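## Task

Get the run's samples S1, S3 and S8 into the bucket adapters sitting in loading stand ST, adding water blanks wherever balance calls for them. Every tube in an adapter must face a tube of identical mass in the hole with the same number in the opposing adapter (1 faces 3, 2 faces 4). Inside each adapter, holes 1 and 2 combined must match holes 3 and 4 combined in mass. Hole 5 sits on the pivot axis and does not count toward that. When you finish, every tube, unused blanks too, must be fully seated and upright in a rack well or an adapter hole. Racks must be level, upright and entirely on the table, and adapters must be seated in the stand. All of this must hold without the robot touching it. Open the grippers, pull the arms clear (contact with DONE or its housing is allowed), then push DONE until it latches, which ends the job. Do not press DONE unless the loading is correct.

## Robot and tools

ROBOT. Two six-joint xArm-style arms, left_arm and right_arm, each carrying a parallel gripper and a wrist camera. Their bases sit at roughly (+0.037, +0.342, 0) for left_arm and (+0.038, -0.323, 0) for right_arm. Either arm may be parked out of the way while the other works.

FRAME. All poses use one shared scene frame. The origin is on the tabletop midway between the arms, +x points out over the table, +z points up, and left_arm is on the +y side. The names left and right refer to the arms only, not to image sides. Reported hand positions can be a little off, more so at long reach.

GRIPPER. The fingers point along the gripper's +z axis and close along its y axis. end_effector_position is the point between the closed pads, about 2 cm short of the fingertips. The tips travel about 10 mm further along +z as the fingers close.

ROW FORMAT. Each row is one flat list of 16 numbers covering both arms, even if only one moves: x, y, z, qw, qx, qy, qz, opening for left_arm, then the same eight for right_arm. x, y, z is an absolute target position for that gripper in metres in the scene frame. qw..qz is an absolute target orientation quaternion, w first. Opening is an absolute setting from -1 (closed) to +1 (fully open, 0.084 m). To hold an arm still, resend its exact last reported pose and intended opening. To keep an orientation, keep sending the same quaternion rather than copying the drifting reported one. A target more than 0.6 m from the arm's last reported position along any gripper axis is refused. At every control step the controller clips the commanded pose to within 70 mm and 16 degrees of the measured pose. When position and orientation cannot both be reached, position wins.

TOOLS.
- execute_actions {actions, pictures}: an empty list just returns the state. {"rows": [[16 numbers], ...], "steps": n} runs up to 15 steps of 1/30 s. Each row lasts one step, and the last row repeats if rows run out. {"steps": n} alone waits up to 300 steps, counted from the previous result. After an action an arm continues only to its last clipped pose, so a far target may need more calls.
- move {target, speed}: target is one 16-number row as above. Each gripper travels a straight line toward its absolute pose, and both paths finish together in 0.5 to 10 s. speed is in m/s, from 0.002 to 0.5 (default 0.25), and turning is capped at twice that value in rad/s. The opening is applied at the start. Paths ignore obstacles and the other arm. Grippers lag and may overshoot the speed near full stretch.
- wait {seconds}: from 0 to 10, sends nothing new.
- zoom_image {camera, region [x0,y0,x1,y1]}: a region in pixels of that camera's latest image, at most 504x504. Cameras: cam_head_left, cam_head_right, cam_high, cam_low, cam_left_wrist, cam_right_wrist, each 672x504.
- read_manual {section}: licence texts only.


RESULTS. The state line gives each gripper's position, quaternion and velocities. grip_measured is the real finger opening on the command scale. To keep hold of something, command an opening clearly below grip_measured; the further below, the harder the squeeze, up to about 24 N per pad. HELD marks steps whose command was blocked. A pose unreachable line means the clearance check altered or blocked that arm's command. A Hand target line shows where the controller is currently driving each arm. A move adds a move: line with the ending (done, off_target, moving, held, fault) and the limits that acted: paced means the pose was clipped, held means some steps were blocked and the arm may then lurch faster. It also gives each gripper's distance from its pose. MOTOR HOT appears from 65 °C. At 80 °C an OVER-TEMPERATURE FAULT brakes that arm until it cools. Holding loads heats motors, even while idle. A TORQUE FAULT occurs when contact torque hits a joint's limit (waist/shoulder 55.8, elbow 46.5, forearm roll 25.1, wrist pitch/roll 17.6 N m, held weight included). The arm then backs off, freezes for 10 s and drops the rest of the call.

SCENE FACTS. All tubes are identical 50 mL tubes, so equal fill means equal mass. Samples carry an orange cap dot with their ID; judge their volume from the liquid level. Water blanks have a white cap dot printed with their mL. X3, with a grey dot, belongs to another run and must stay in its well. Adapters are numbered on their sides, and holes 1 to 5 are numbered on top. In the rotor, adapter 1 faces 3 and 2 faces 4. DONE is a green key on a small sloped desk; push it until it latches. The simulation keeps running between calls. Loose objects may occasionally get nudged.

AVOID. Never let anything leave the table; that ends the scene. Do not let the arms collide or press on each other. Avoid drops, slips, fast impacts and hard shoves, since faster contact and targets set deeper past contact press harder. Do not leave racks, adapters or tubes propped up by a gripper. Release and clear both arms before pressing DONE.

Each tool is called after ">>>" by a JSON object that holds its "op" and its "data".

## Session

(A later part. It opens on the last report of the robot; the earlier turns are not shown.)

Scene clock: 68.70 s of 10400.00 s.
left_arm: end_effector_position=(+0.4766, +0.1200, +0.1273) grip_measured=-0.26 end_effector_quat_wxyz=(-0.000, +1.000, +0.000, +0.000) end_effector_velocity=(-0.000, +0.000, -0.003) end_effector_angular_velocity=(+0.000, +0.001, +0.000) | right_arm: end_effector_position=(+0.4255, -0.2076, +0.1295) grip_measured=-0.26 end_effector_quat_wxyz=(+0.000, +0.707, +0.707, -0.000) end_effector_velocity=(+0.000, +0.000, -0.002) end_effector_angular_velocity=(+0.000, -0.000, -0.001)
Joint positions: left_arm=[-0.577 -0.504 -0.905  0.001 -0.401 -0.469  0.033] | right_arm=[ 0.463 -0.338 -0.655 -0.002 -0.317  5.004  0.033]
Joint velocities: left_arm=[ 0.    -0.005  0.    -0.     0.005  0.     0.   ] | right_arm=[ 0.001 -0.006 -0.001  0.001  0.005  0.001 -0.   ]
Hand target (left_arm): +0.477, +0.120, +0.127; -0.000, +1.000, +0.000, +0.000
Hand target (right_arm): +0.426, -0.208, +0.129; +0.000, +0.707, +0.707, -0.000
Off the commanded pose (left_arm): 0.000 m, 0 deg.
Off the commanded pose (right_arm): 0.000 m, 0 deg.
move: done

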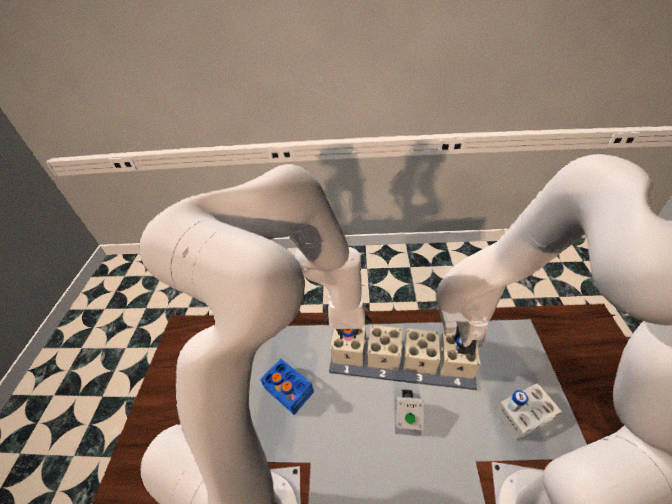

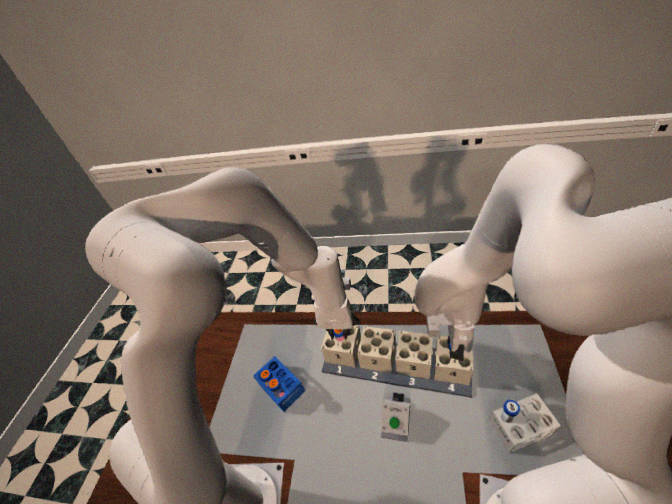

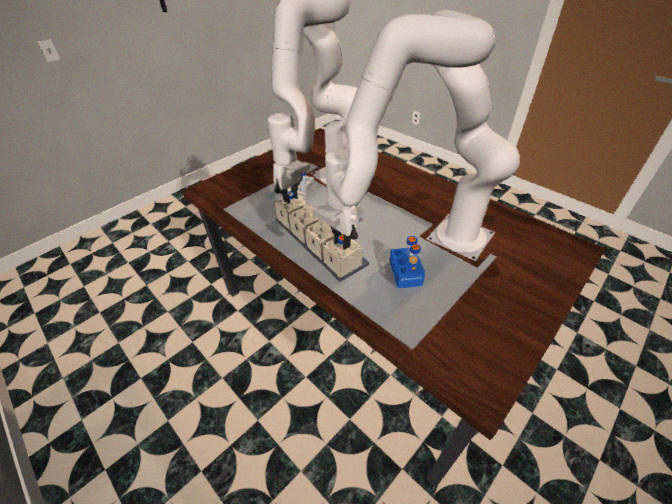

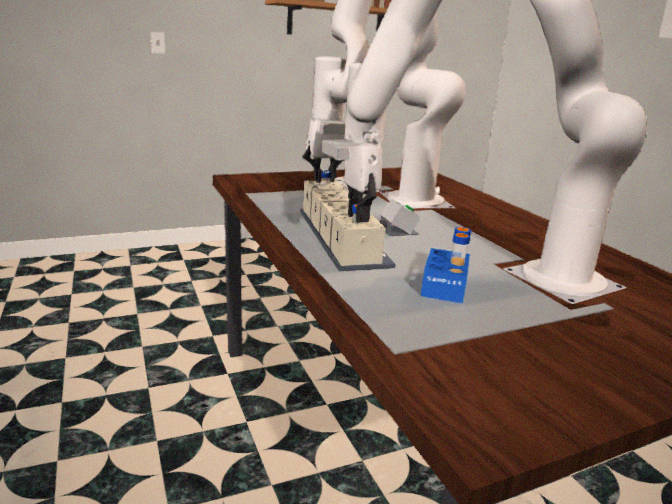

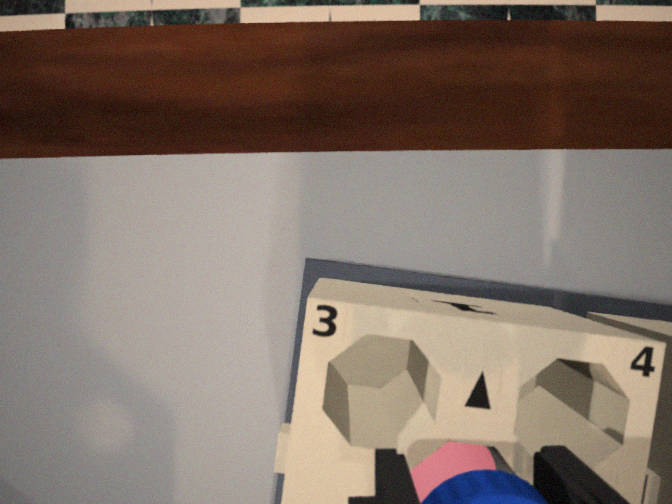

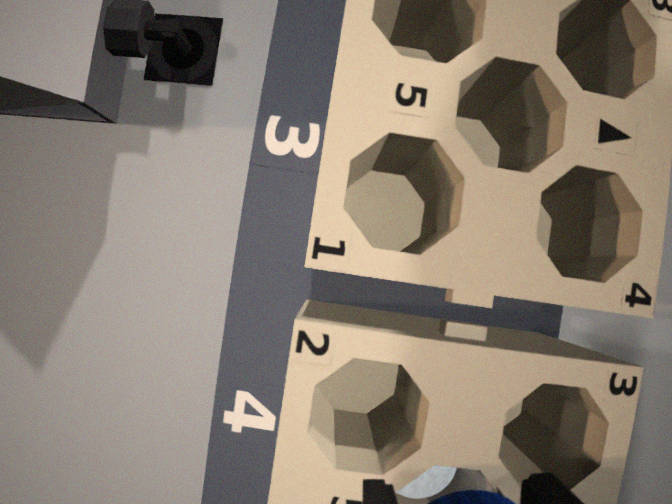

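>>> {"op": "execute_actions", "data": {"actions": [{"rows":[[0.4765,0.12,0.127,0,1,0,0,0.25,0.4255,-0.2075,0.129,0,0.707,0.707,0,0.25]],"steps":12}], "pictures": false}}

>>> {"op": "move", "data": {"target": [0.4765,0.12,0.2,0,1,0,0,0.25,0.4255,-0.2075,0.2,0,0.707,0.707,0,0.25]}}

>>> {"op": "move", "data": {"target": [0.337,0.3165,0.175,0,0.899,0.438,0,0.25,0.4,-0.42,0.25,0,0.707,0.707,0,0.25], "speed": 0.35}}

Scene clock: 80.60 s of 10400.00 s.
left_arm: end_effector_position=(+0.4765, +0.1200, +0.1270) grip_measured=+0.24 end_effector_quat_wxyz=(-0.000, +1.000, +0.000, -0.000) end_effector_velocity=(+0.001, -0.000, +0.000) end_effector_angular_velocity=(-0.000, -0.001, -0.001) | right_arm: end_effector_position=(+0.4255, -0.2075, +0.1290) grip_measured=+0.24 end_effector_quat_wxyz=(+0.000, +0.707, +0.707, +0.000) end_effector_velocity=(-0.001, -0.000, -0.000) end_effector_angular_velocity=(-0.000, +0.002, +0.000)
Joint positions: left_arm=[-0.577 -0.504 -0.904  0.    -0.4   -0.469  0.054] | right_arm=[ 0.463 -0.339 -0.655 -0.    -0.316  5.002  0.054]
Joint velocities: left_arm=[ 0.     0.    -0.001  0.001  0.     0.     0.002] | right_arm=[-0.     0.     0.001  0.001 -0.001 -0.001  0.002]
Hand target (left_arm): +0.477, +0.120, +0.127; -0.000, +1.000, +0.000, +0.000
Hand target (right_arm): +0.426, -0.207, +0.129; +0.000, +0.707, +0.707, +0.000
Off the commanded pose (left_arm): 0.000 m, 0 deg.
Off the commanded pose (right_arm): 0.000 m, 0 deg.
Steps of this call (steps 1 to 90: nothing new was sent; then 8.50 s passed at rest; steps 91 to 102: all 12 steps of this action). Readings (end_effector_position):
91: left_arm (+0.4766, +0.1200, +0.1270) | right_arm (+0.4256, -0.2076, +0.1292)
92: left_arm (+0.4766, +0.1200, +0.1270) | right_arm (+0.4256, -0.2076, +0.1292)
94: left_arm (+0.4765, +0.1201, +0.1270) | right_arm (+0.4256, -0.2075, +0.1291)
98: left_arm (+0.4765, +0.1200, +0.1270) | right_arm (+0.4255, -0.2075, +0.1290)
102: the state above

Scene clock: 81.83 s of 10400.00 s.
left_arm: end_effector_position=(+0.4763, +0.1200, +0.1997) grip_measured=+0.24 end_effector_quat_wxyz=(+0.000, +1.000, -0.000, -0.000) end_effector_velocity=(-0.000, -0.000, +0.002) end_effector_angular_velocity=(-0.001, -0.000, +0.001) | right_arm: end_effector_position=(+0.4253, -0.2074, +0.1995) grip_measured=+0.24 end_effector_quat_wxyz=(-0.000, +0.707, +0.707, -0.000) end_effector_velocity=(+0.001, +0.000, +0.003) end_effector_angular_velocity=(+0.001, -0.002, +0.001)
Joint positions: left_arm=[-0.577 -0.369 -0.923 -0.    -0.554 -0.468  0.054] | right_arm=[ 0.463 -0.181 -0.676  0.001 -0.495  5.001  0.054]
Joint velocities: left_arm=[-0.     0.004 -0.001 -0.001 -0.004 -0.001  0.   ] | right_arm=[ 0.     0.006 -0.002  0.    -0.005 -0.001 -0.   ]
Hand target (left_arm): +0.476, +0.120, +0.200; +0.000, +1.000, -0.000, -0.000
Hand target (right_arm): +0.425, -0.207, +0.200; -0.000, +0.707, +0.707, +0.000
Off the commanded pose (left_arm): 0.000 m, 0 deg.
Off the commanded pose (right_arm): 0.001 m, 0 deg.
move: done

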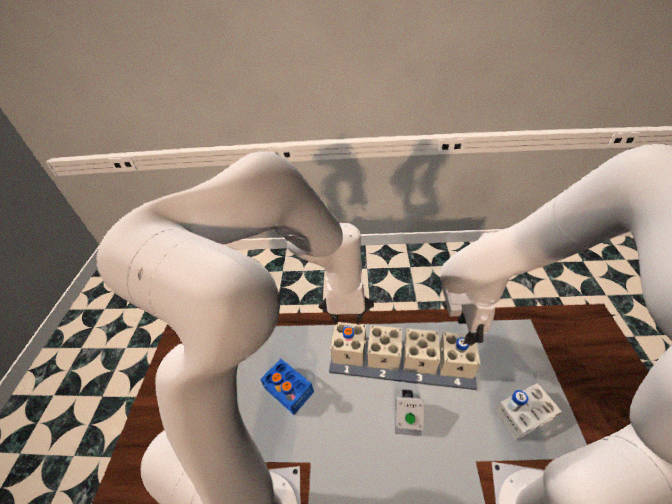

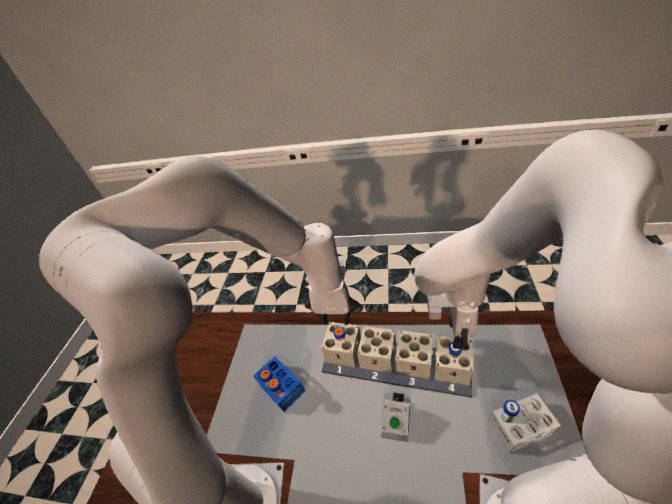

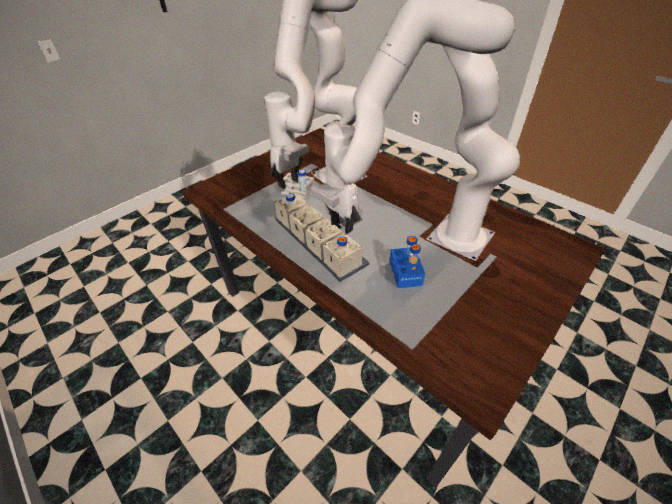

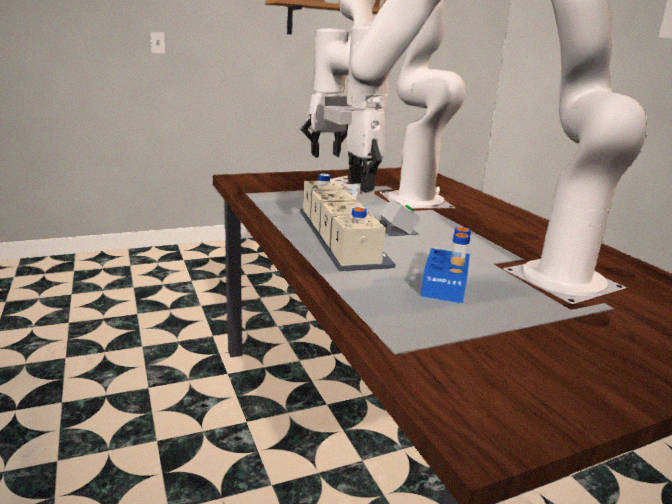

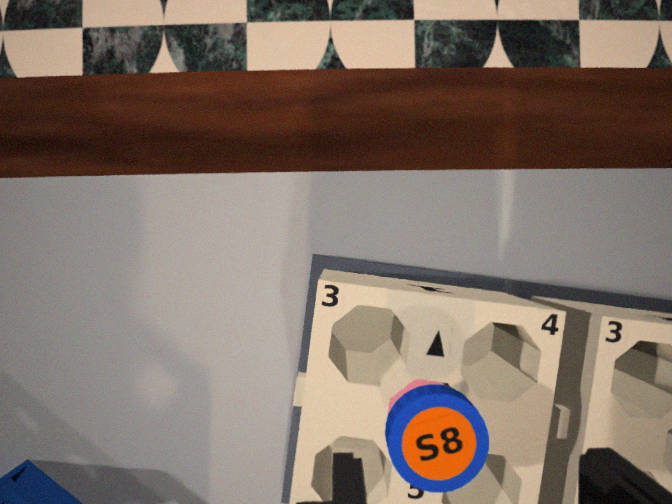

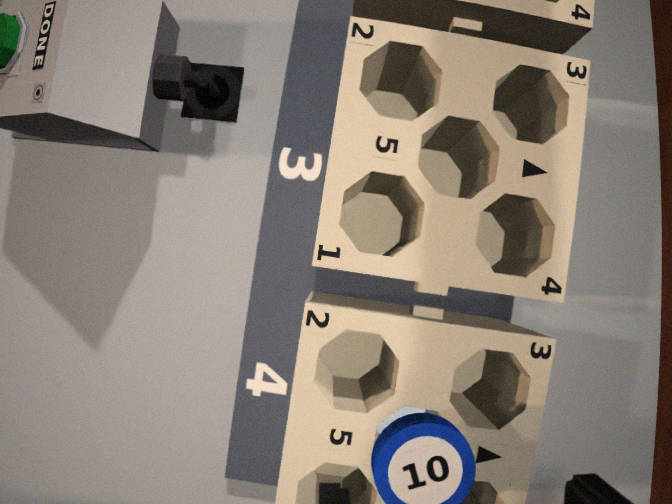

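Scene clock: 83.80 s of 10400.00 s.
left_arm: end_effector_position=(+0.3370, +0.3163, +0.1747) grip_measured=+0.24 end_effector_quat_wxyz=(-0.000, +0.899, +0.438, +0.001) end_effector_velocity=(-0.001, +0.002, +0.000) end_effector_angular_velocity=(+0.001, -0.000, +0.008) | right_arm: end_effector_position=(+0.3996, -0.4186, +0.2497) grip_measured=+0.24 end_effector_quat_wxyz=(-0.000, +0.707, +0.707, +0.001) end_effector_velocity=(-0.000, -0.001, +0.000) end_effector_angular_velocity=(+0.003, +0.000, -0.002)
Joint positions: left_arm=[-0.196  0.006 -0.392  0.003 -0.397 -0.997  0.054] | right_arm=[-0.086 -0.012 -0.631  0.003 -0.619  4.45   0.054]
Joint velocities: left_arm=[ 0.005  0.004  0.003  0.003 -0.001 -0.005  0.   ] | right_arm=[-0.005 -0.    -0.001  0.004 -0.001 -0.007  0.   ]
Hand target (left_arm): +0.337, +0.317, +0.175; -0.000, +0.899, +0.438, +0.001
Hand target (right_arm): +0.400, -0.419, +0.250; -0.000, +0.707, +0.707, +0.001
Off the commanded pose (left_arm): 0.000 m, 0 deg.
Off the commanded pose (right_arm): 0.001 m, 0 deg.
move: done

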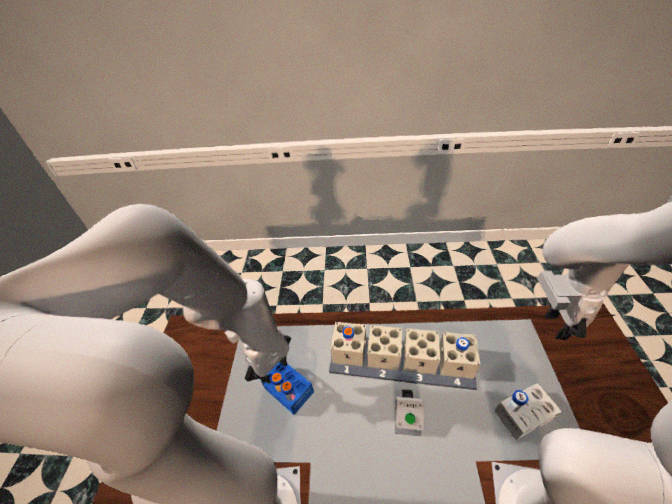

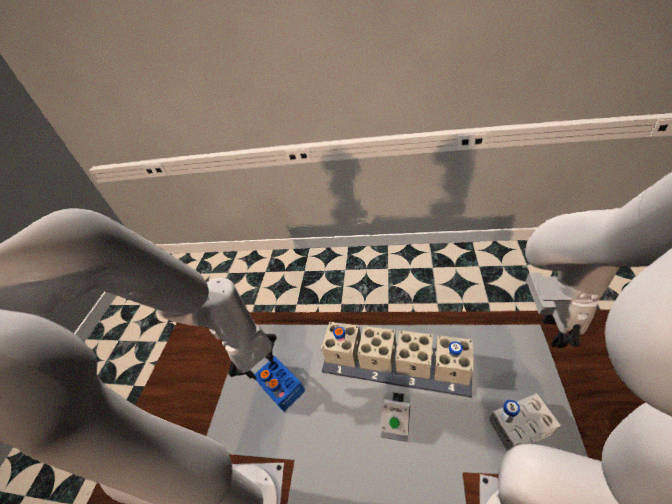

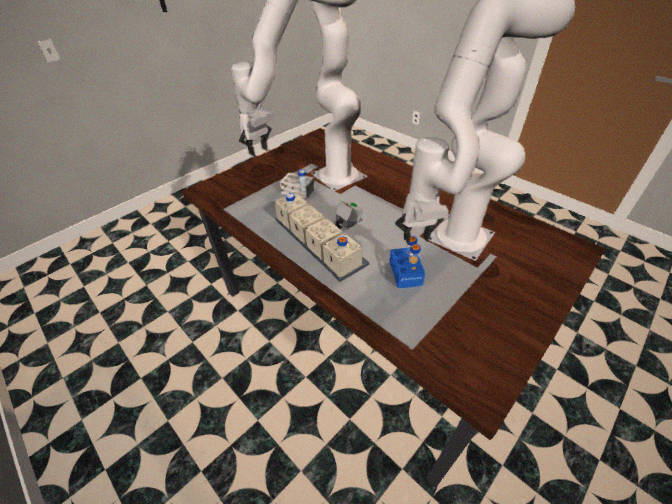

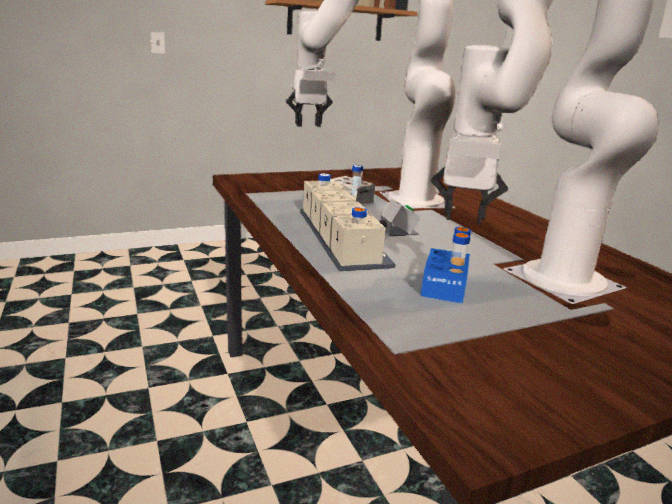

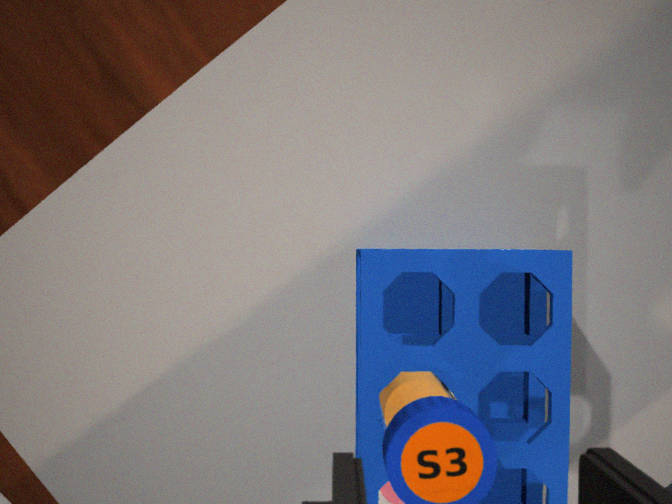

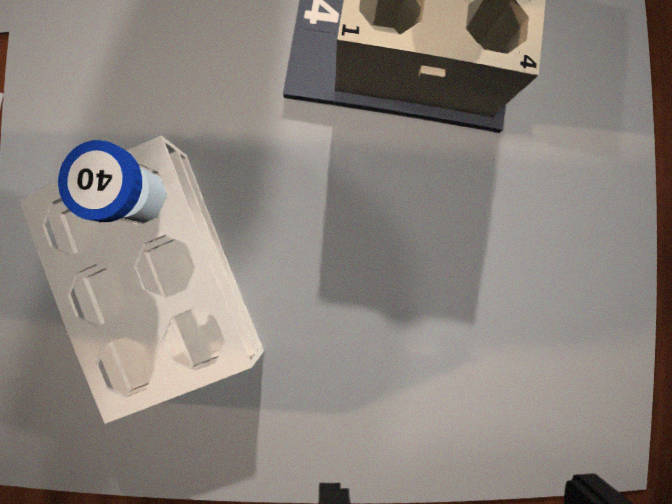

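>>> {"op": "move", "data": {"target": [0.337,0.318,0.114,0,0.899,0.438,0,0.25,0.4,-0.42,0.25,0,0.707,0.707,0,0.25], "speed": 0.1}}

>>> {"op": "execute_actions", "data": {"actions": [{"rows":[[0.337,0.318,0.114,0,0.899,0.438,0,-0.45,0.4,-0.42,0.25,0,0.707,0.707,0,0.25]]}], "pictures": false}}

>>> {"op": "move", "data": {"target": [0.337,0.318,0.25,0,0.899,0.438,0,-0.45,0.4,-0.42,0.25,0,0.707,0.707,0,0.25], "speed": 0.15}}

>>> {"op": "move", "data": {"target": [0.447,-0.099,0.25,0,1,0,0,-0.45,0.4,-0.42,0.25,0,0.707,0.707,0,0.25]}}

>>> {"op": "move", "data": {"target": [0.447,-0.099,0.215,0,1,0,0,-0.45,0.4,-0.42,0.25,0,0.707,0.707,0,0.25], "speed": 0.1}}

Scene clock: 94.50 s of 10400.00 s.
left_arm: end_effector_position=(+0.3371, +0.3181, +0.1143) grip_measured=+0.24 end_effector_quat_wxyz=(-0.000, +0.899, +0.438, +0.000) end_effector_velocity=(+0.000, +0.000, -0.003) end_effector_angular_velocity=(-0.000, +0.001, +0.002) | right_arm: end_effector_position=(+0.4000, -0.4200, +0.2500) grip_measured=+0.24 end_effector_quat_wxyz=(-0.000, +0.707, +0.707, +0.000) end_effector_velocity=(-0.000, +0.000, +0.000) end_effector_angular_velocity=(+0.000, +0.001, -0.001)
Joint positions: left_arm=[-0.19  -0.183 -0.379  0.002 -0.196 -0.99   0.054] | right_arm=[-0.088 -0.014 -0.634  0.    -0.62   4.451  0.054]
Joint velocities: left_arm=[ 0.001 -0.01  -0.001 -0.002  0.007  0.001 -0.   ] | right_arm=[ 0.     0.001  0.    -0.    -0.001  0.001 -0.   ]
Hand target (left_arm): +0.337, +0.318, +0.114; -0.000, +0.899, +0.438, +0.000
Hand target (right_arm): +0.400, -0.420, +0.250; -0.000, +0.707, +0.707, +0.000
Off the commanded pose (left_arm): 0.000 m, 0 deg.
Off the commanded pose (right_arm): 0.000 m, 0 deg.
After step 90, 6.57 s passed at rest.
move: done

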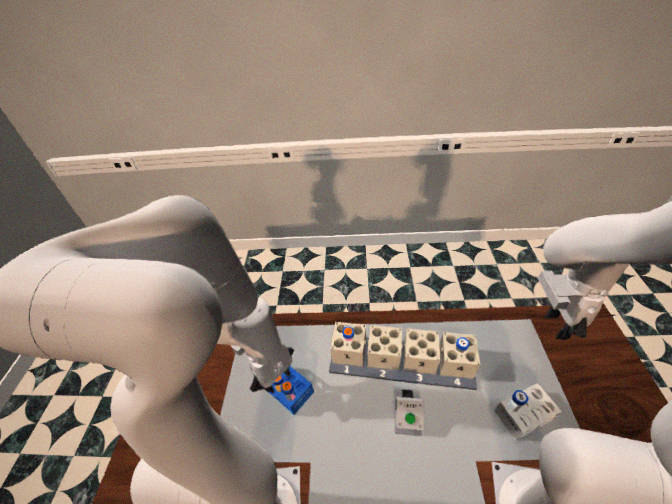

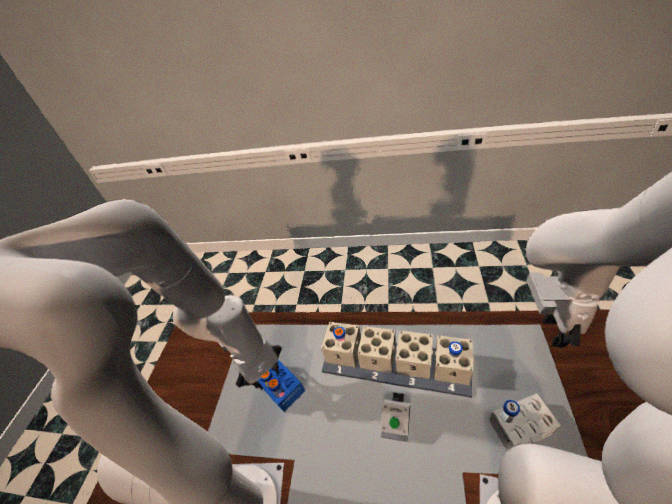

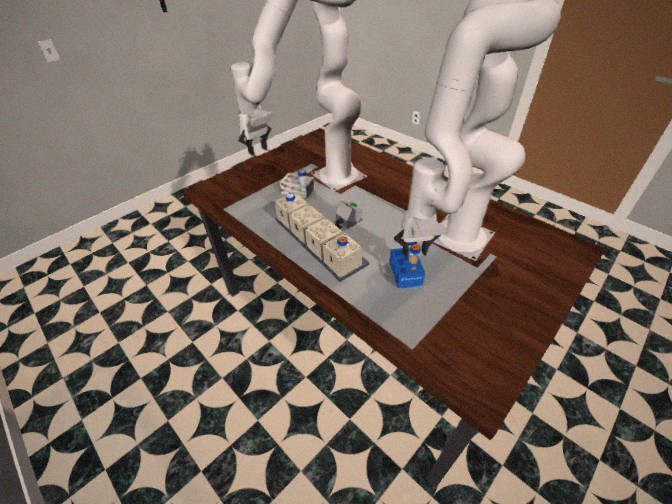

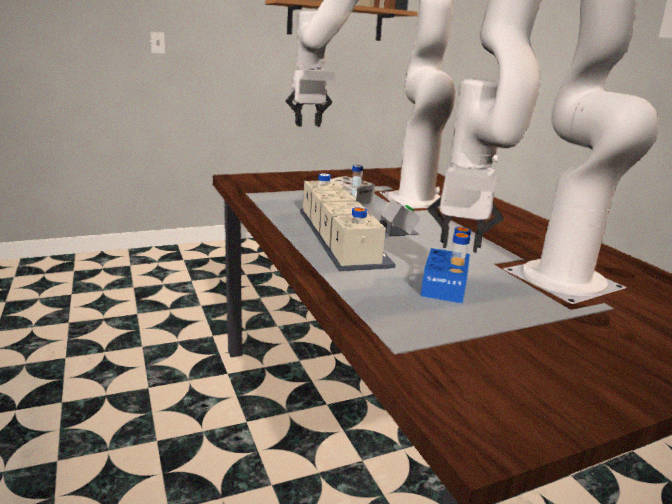

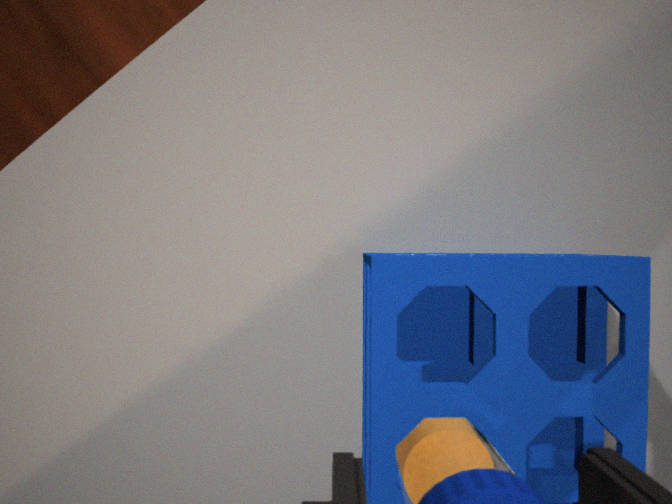

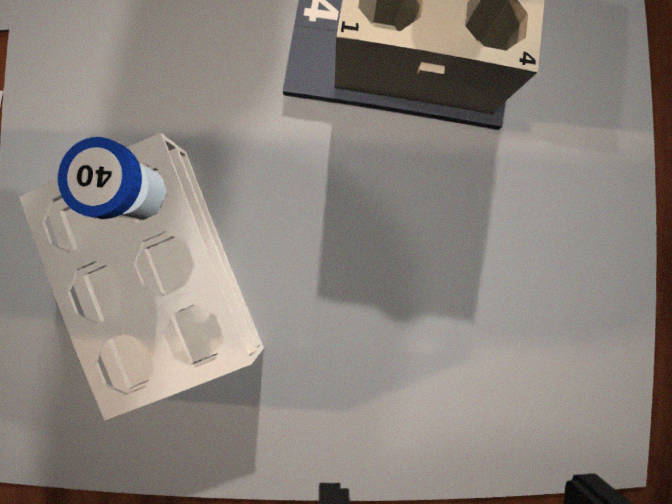

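Scene clock: 95.00 s of 10400.00 s.
left_arm: end_effector_position=(+0.3371, +0.3180, +0.1140) grip_measured=-0.26 end_effector_quat_wxyz=(+0.000, +0.899, +0.438, +0.000) end_effector_velocity=(+0.000, -0.000, -0.000) end_effector_angular_velocity=(-0.000, +0.000, -0.002) | right_arm: end_effector_position=(+0.4000, -0.4200, +0.2500) grip_measured=+0.24 end_effector_quat_wxyz=(+0.000, +0.707, +0.707, +0.000) end_effector_velocity=(+0.000, +0.000, -0.000) end_effector_angular_velocity=(+0.001, +0.000, -0.000)
Joint positions: left_arm=[-0.19  -0.184 -0.379  0.    -0.195 -0.988  0.033] | right_arm=[-0.088 -0.014 -0.634  0.    -0.62   4.451  0.054]
Joint velocities: left_arm=[-0.001 -0.001 -0.001 -0.001 -0.     0.003  0.   ] | right_arm=[ 0.    -0.001 -0.     0.001 -0.    -0.001  0.   ]
Hand target (left_arm): +0.337, +0.318, +0.114; -0.000, +0.899, +0.438, +0.000
Hand target (right_arm): +0.400, -0.420, +0.250; -0.000, +0.707, +0.707, -0.000
Off the commanded pose (left_arm): 0.000 m, 0 deg.
Off the commanded pose (right_arm): 0.000 m, 0 deg.
Steps of this call (steps 1 to 15: all 15 steps of this action). Readings (end_effector_position):
1: left_arm (+0.3371, +0.3181, +0.1142) | right_arm (+0.4000, -0.4200, +0.2500)
2: left_arm (+0.3371, +0.3181, +0.1142) | right_arm (+0.4000, -0.4200, +0.2500)
4: left_arm (+0.3371, +0.3180, +0.1141) | right_arm (+0.4000, -0.4200, +0.2500)
8: left_arm (+0.3371, +0.3180, +0.1141) | right_arm (+0.4000, -0.4200, +0.2500)
15: the state above

Scene clock: 96.73 s of 10400.00 s.
left_arm: end_effector_position=(+0.3368, +0.3178, +0.2497) grip_measured=-0.26 end_effector_quat_wxyz=(+0.000, +0.899, +0.438, -0.000) end_effector_velocity=(-0.000, +0.000, +0.002) end_effector_angular_velocity=(+0.001, -0.000, +0.000) | right_arm: end_effector_position=(+0.4000, -0.4200, +0.2500) grip_measured=+0.24 end_effector_quat_wxyz=(-0.000, +0.707, +0.707, -0.000) end_effector_velocity=(-0.000, -0.000, -0.000) end_effector_angular_velocity=(-0.000, -0.000, +0.001)
Joint positions: left_arm=[-0.19   0.19  -0.449 -0.001 -0.638 -0.987  0.033] | right_arm=[-0.088 -0.014 -0.634  0.    -0.62   4.451  0.054]
Joint velocities: left_arm=[ 0.     0.005 -0.001  0.002 -0.006 -0.002  0.   ] | right_arm=[-0.     0.     0.001 -0.001  0.001 -0.001  0.   ]
Hand target (left_arm): +0.337, +0.318, +0.250; +0.000, +0.899, +0.438, -0.000
Hand target (right_arm): +0.400, -0.420, +0.250; +0.000, +0.707, +0.707, -0.000
Off the commanded pose (left_arm): 0.000 m, 0 deg.
Off the commanded pose (right_arm): 0.000 m, 0 deg.
move: done

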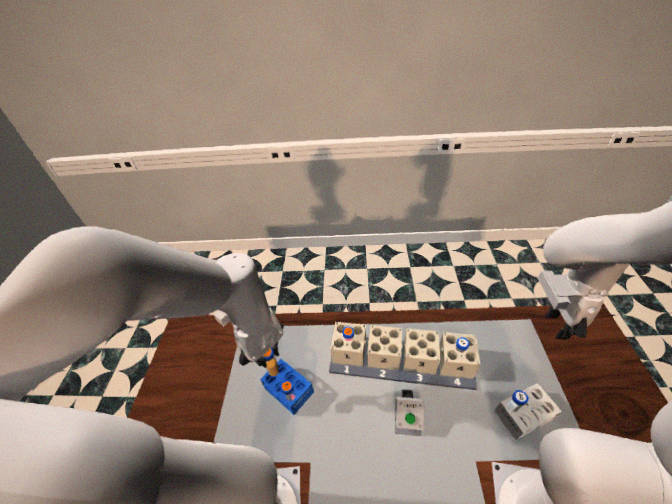

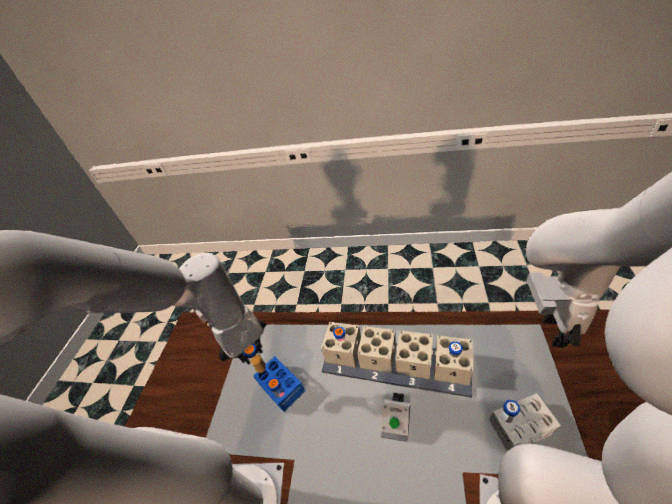

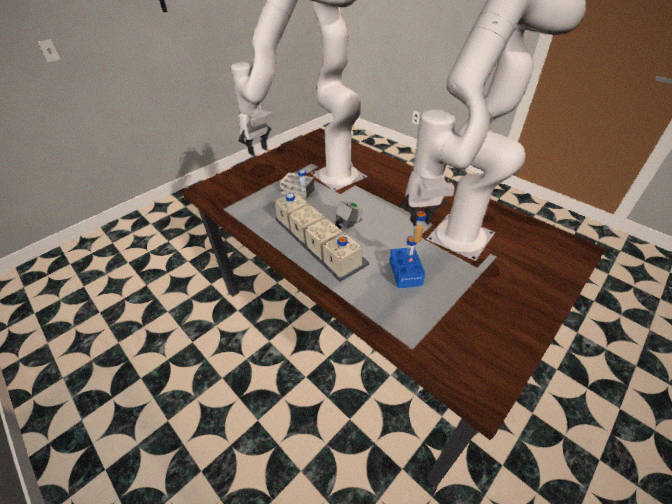

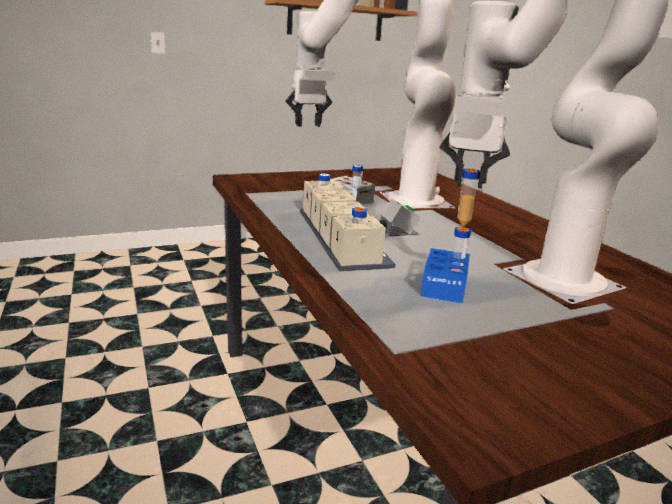

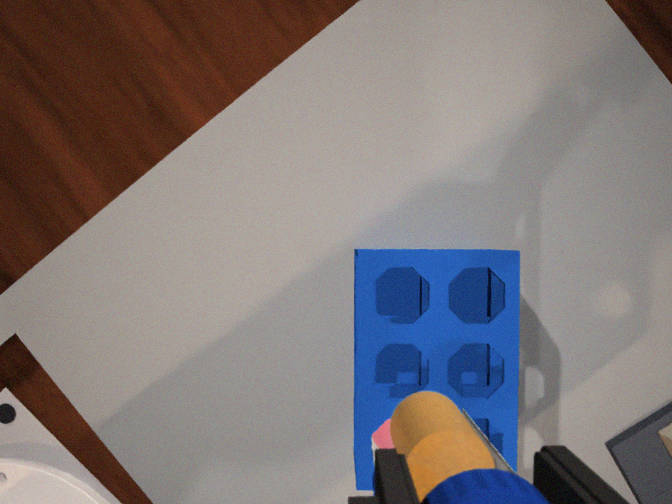

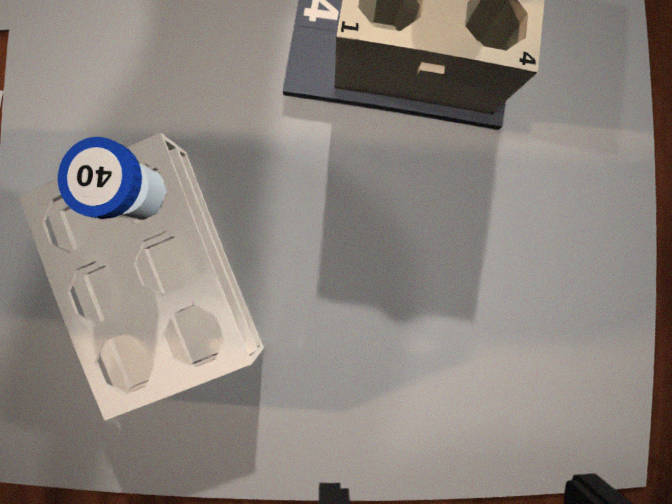

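Scene clock: 99.20 s of 10400.00 s.
left_arm: end_effector_position=(+0.4472, -0.0988, +0.2504) grip_measured=-0.26 end_effector_quat_wxyz=(+0.001, +1.000, +0.000, -0.001) end_effector_velocity=(+0.001, -0.002, -0.000) end_effector_angular_velocity=(+0.002, +0.002, -0.002) | right_arm: end_effector_position=(+0.4000, -0.4200, +0.2500) grip_measured=+0.24 end_effector_quat_wxyz=(+0.000, +0.707, +0.707, +0.000) end_effector_velocity=(+0.001, +0.000, +0.000) end_effector_angular_velocity=(-0.001, -0.002, +0.000)
Joint positions: left_arm=[-0.929 -0.537 -1.3   -0.003 -0.763 -0.819  0.033] | right_arm=[-0.088 -0.014 -0.634  0.    -0.62   4.451  0.054]
Joint velocities: left_arm=[-0.001 -0.007 -0.01  -0.    -0.005  0.002  0.   ] | right_arm=[ 0.     0.001 -0.    -0.     0.001  0.001  0.   ]
Hand target (left_arm): +0.447, -0.099, +0.250; +0.001, +1.000, -0.000, -0.001
Hand target (right_arm): +0.400, -0.420, +0.250; +0.000, +0.707, +0.707, -0.000
Off the commanded pose (left_arm): 0.001 m, 0 deg.
Off the commanded pose (right_arm): 0.000 m, 0 deg.
move: done

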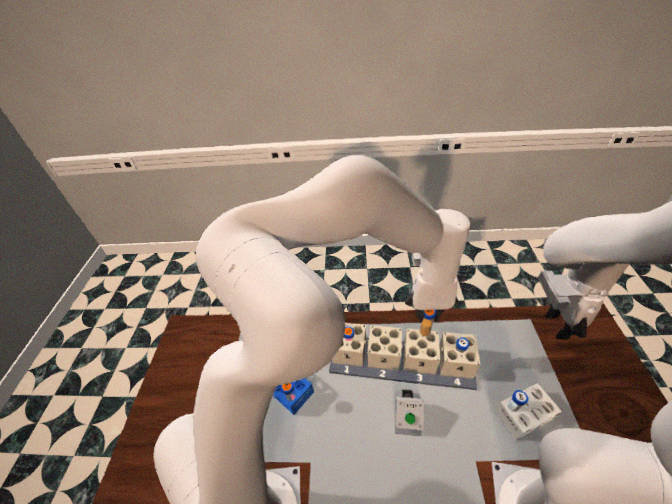

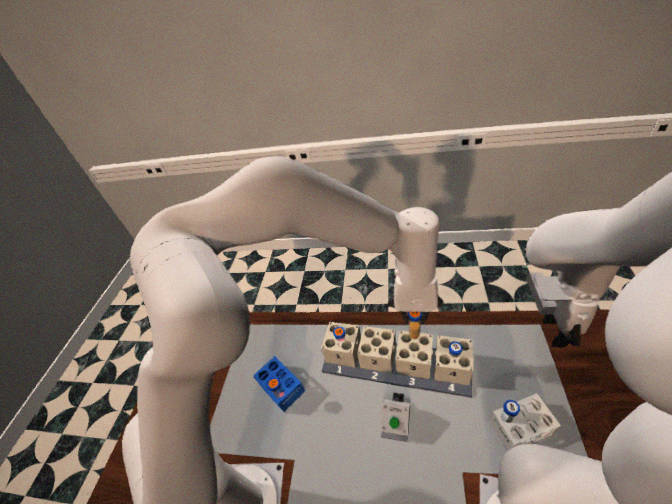

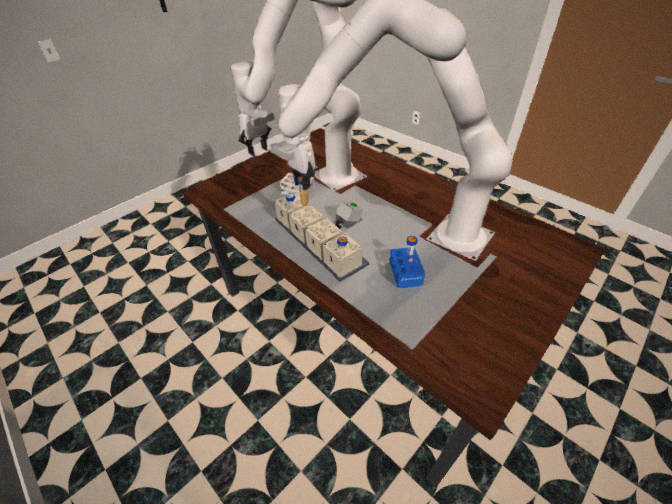

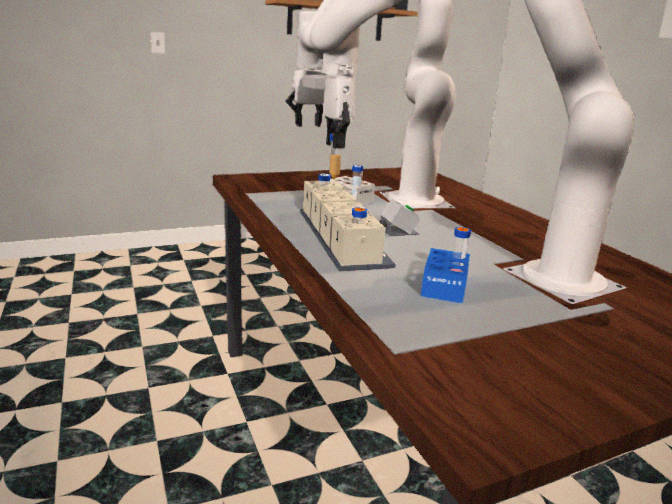

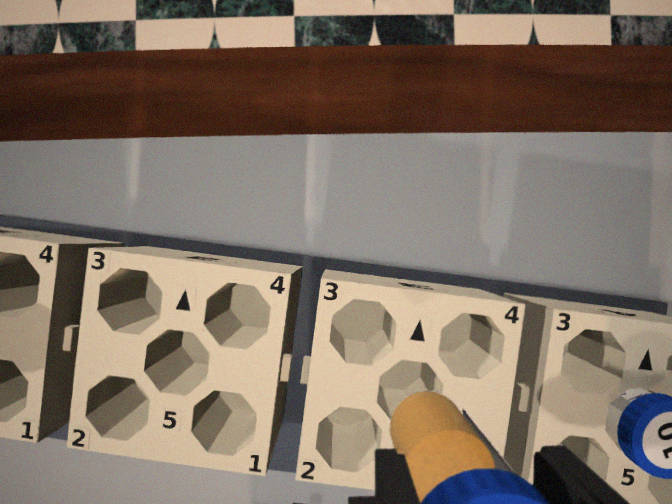

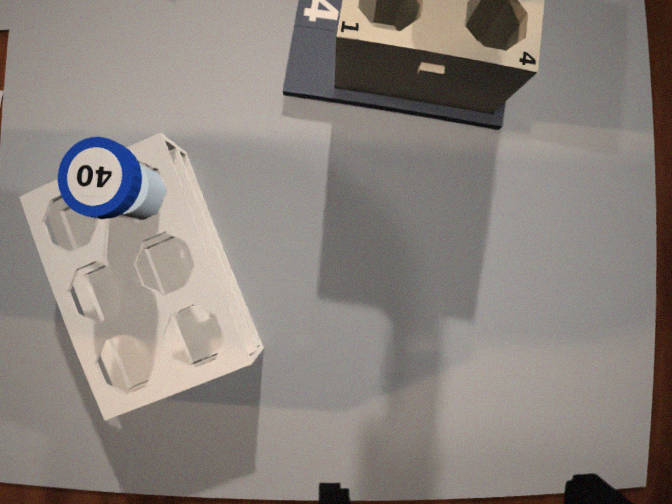

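Scene clock: 100.10 s of 10400.00 s.
left_arm: end_effector_position=(+0.4471, -0.0990, +0.2153) grip_measured=-0.26 end_effector_quat_wxyz=(+0.000, +1.000, +0.000, +0.000) end_effector_velocity=(+0.001, +0.000, -0.002) end_effector_angular_velocity=(+0.001, -0.001, +0.001) | right_arm: end_effector_position=(+0.4000, -0.4200, +0.2500) grip_measured=+0.24 end_effector_quat_wxyz=(-0.000, +0.707, +0.707, -0.000) end_effector_velocity=(+0.000, +0.000, +0.000) end_effector_angular_velocity=(+0.001, -0.001, -0.001)
Joint positions: left_arm=[-0.931 -0.581 -1.278  0.    -0.697 -0.823  0.033] | right_arm=[-0.088 -0.014 -0.634  0.    -0.62   4.451  0.054]
Joint velocities: left_arm=[ 0.001 -0.004  0.     0.001  0.004 -0.001 -0.   ] | right_arm=[-0.     0.    -0.001  0.002  0.    -0.001  0.   ]
Hand target (left_arm): +0.447, -0.099, +0.215; -0.000, +1.000, +0.000, +0.000
Hand target (right_arm): +0.400, -0.420, +0.250; -0.000, +0.707, +0.707, -0.000
Off the commanded pose (left_arm): 0.000 m, 0 deg.
Off the commanded pose (right_arm): 0.000 m, 0 deg.
move: done

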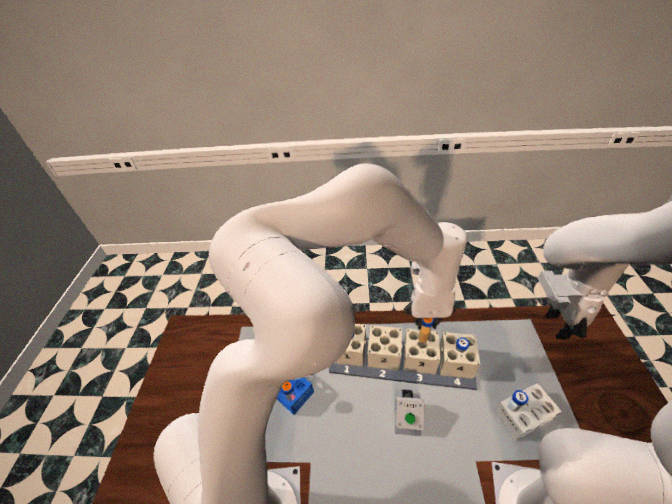

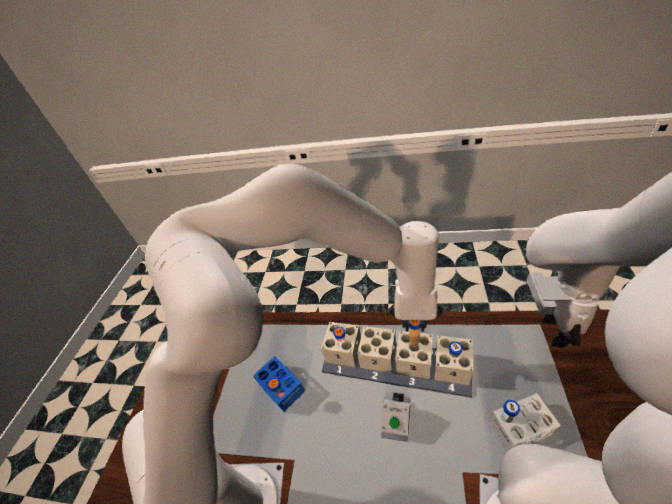

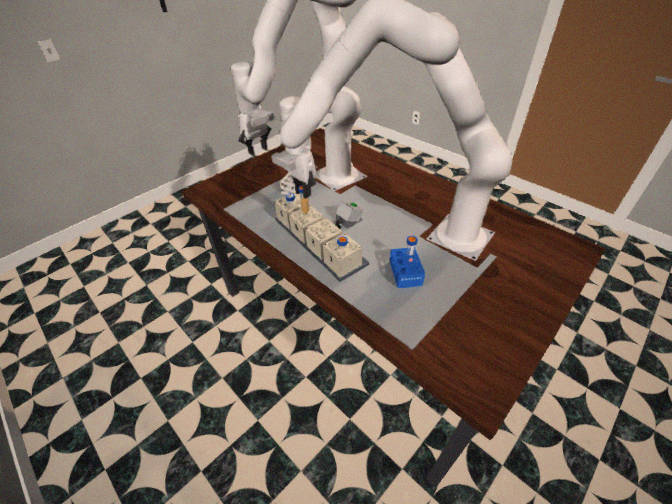

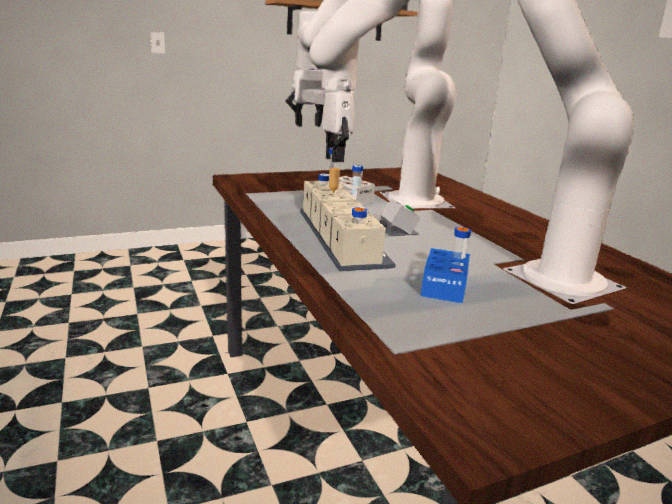

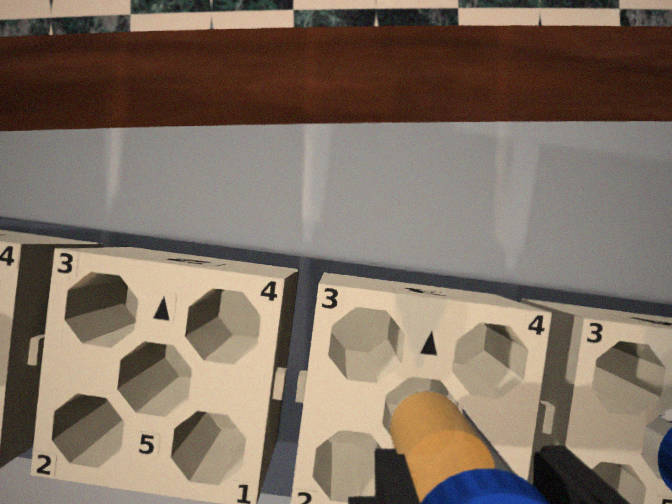

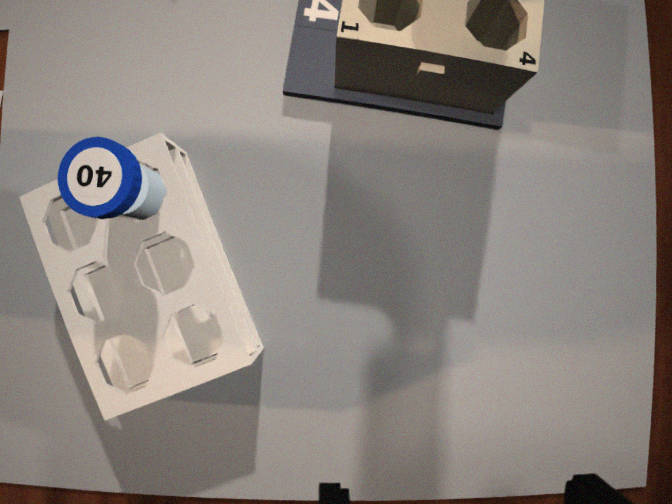

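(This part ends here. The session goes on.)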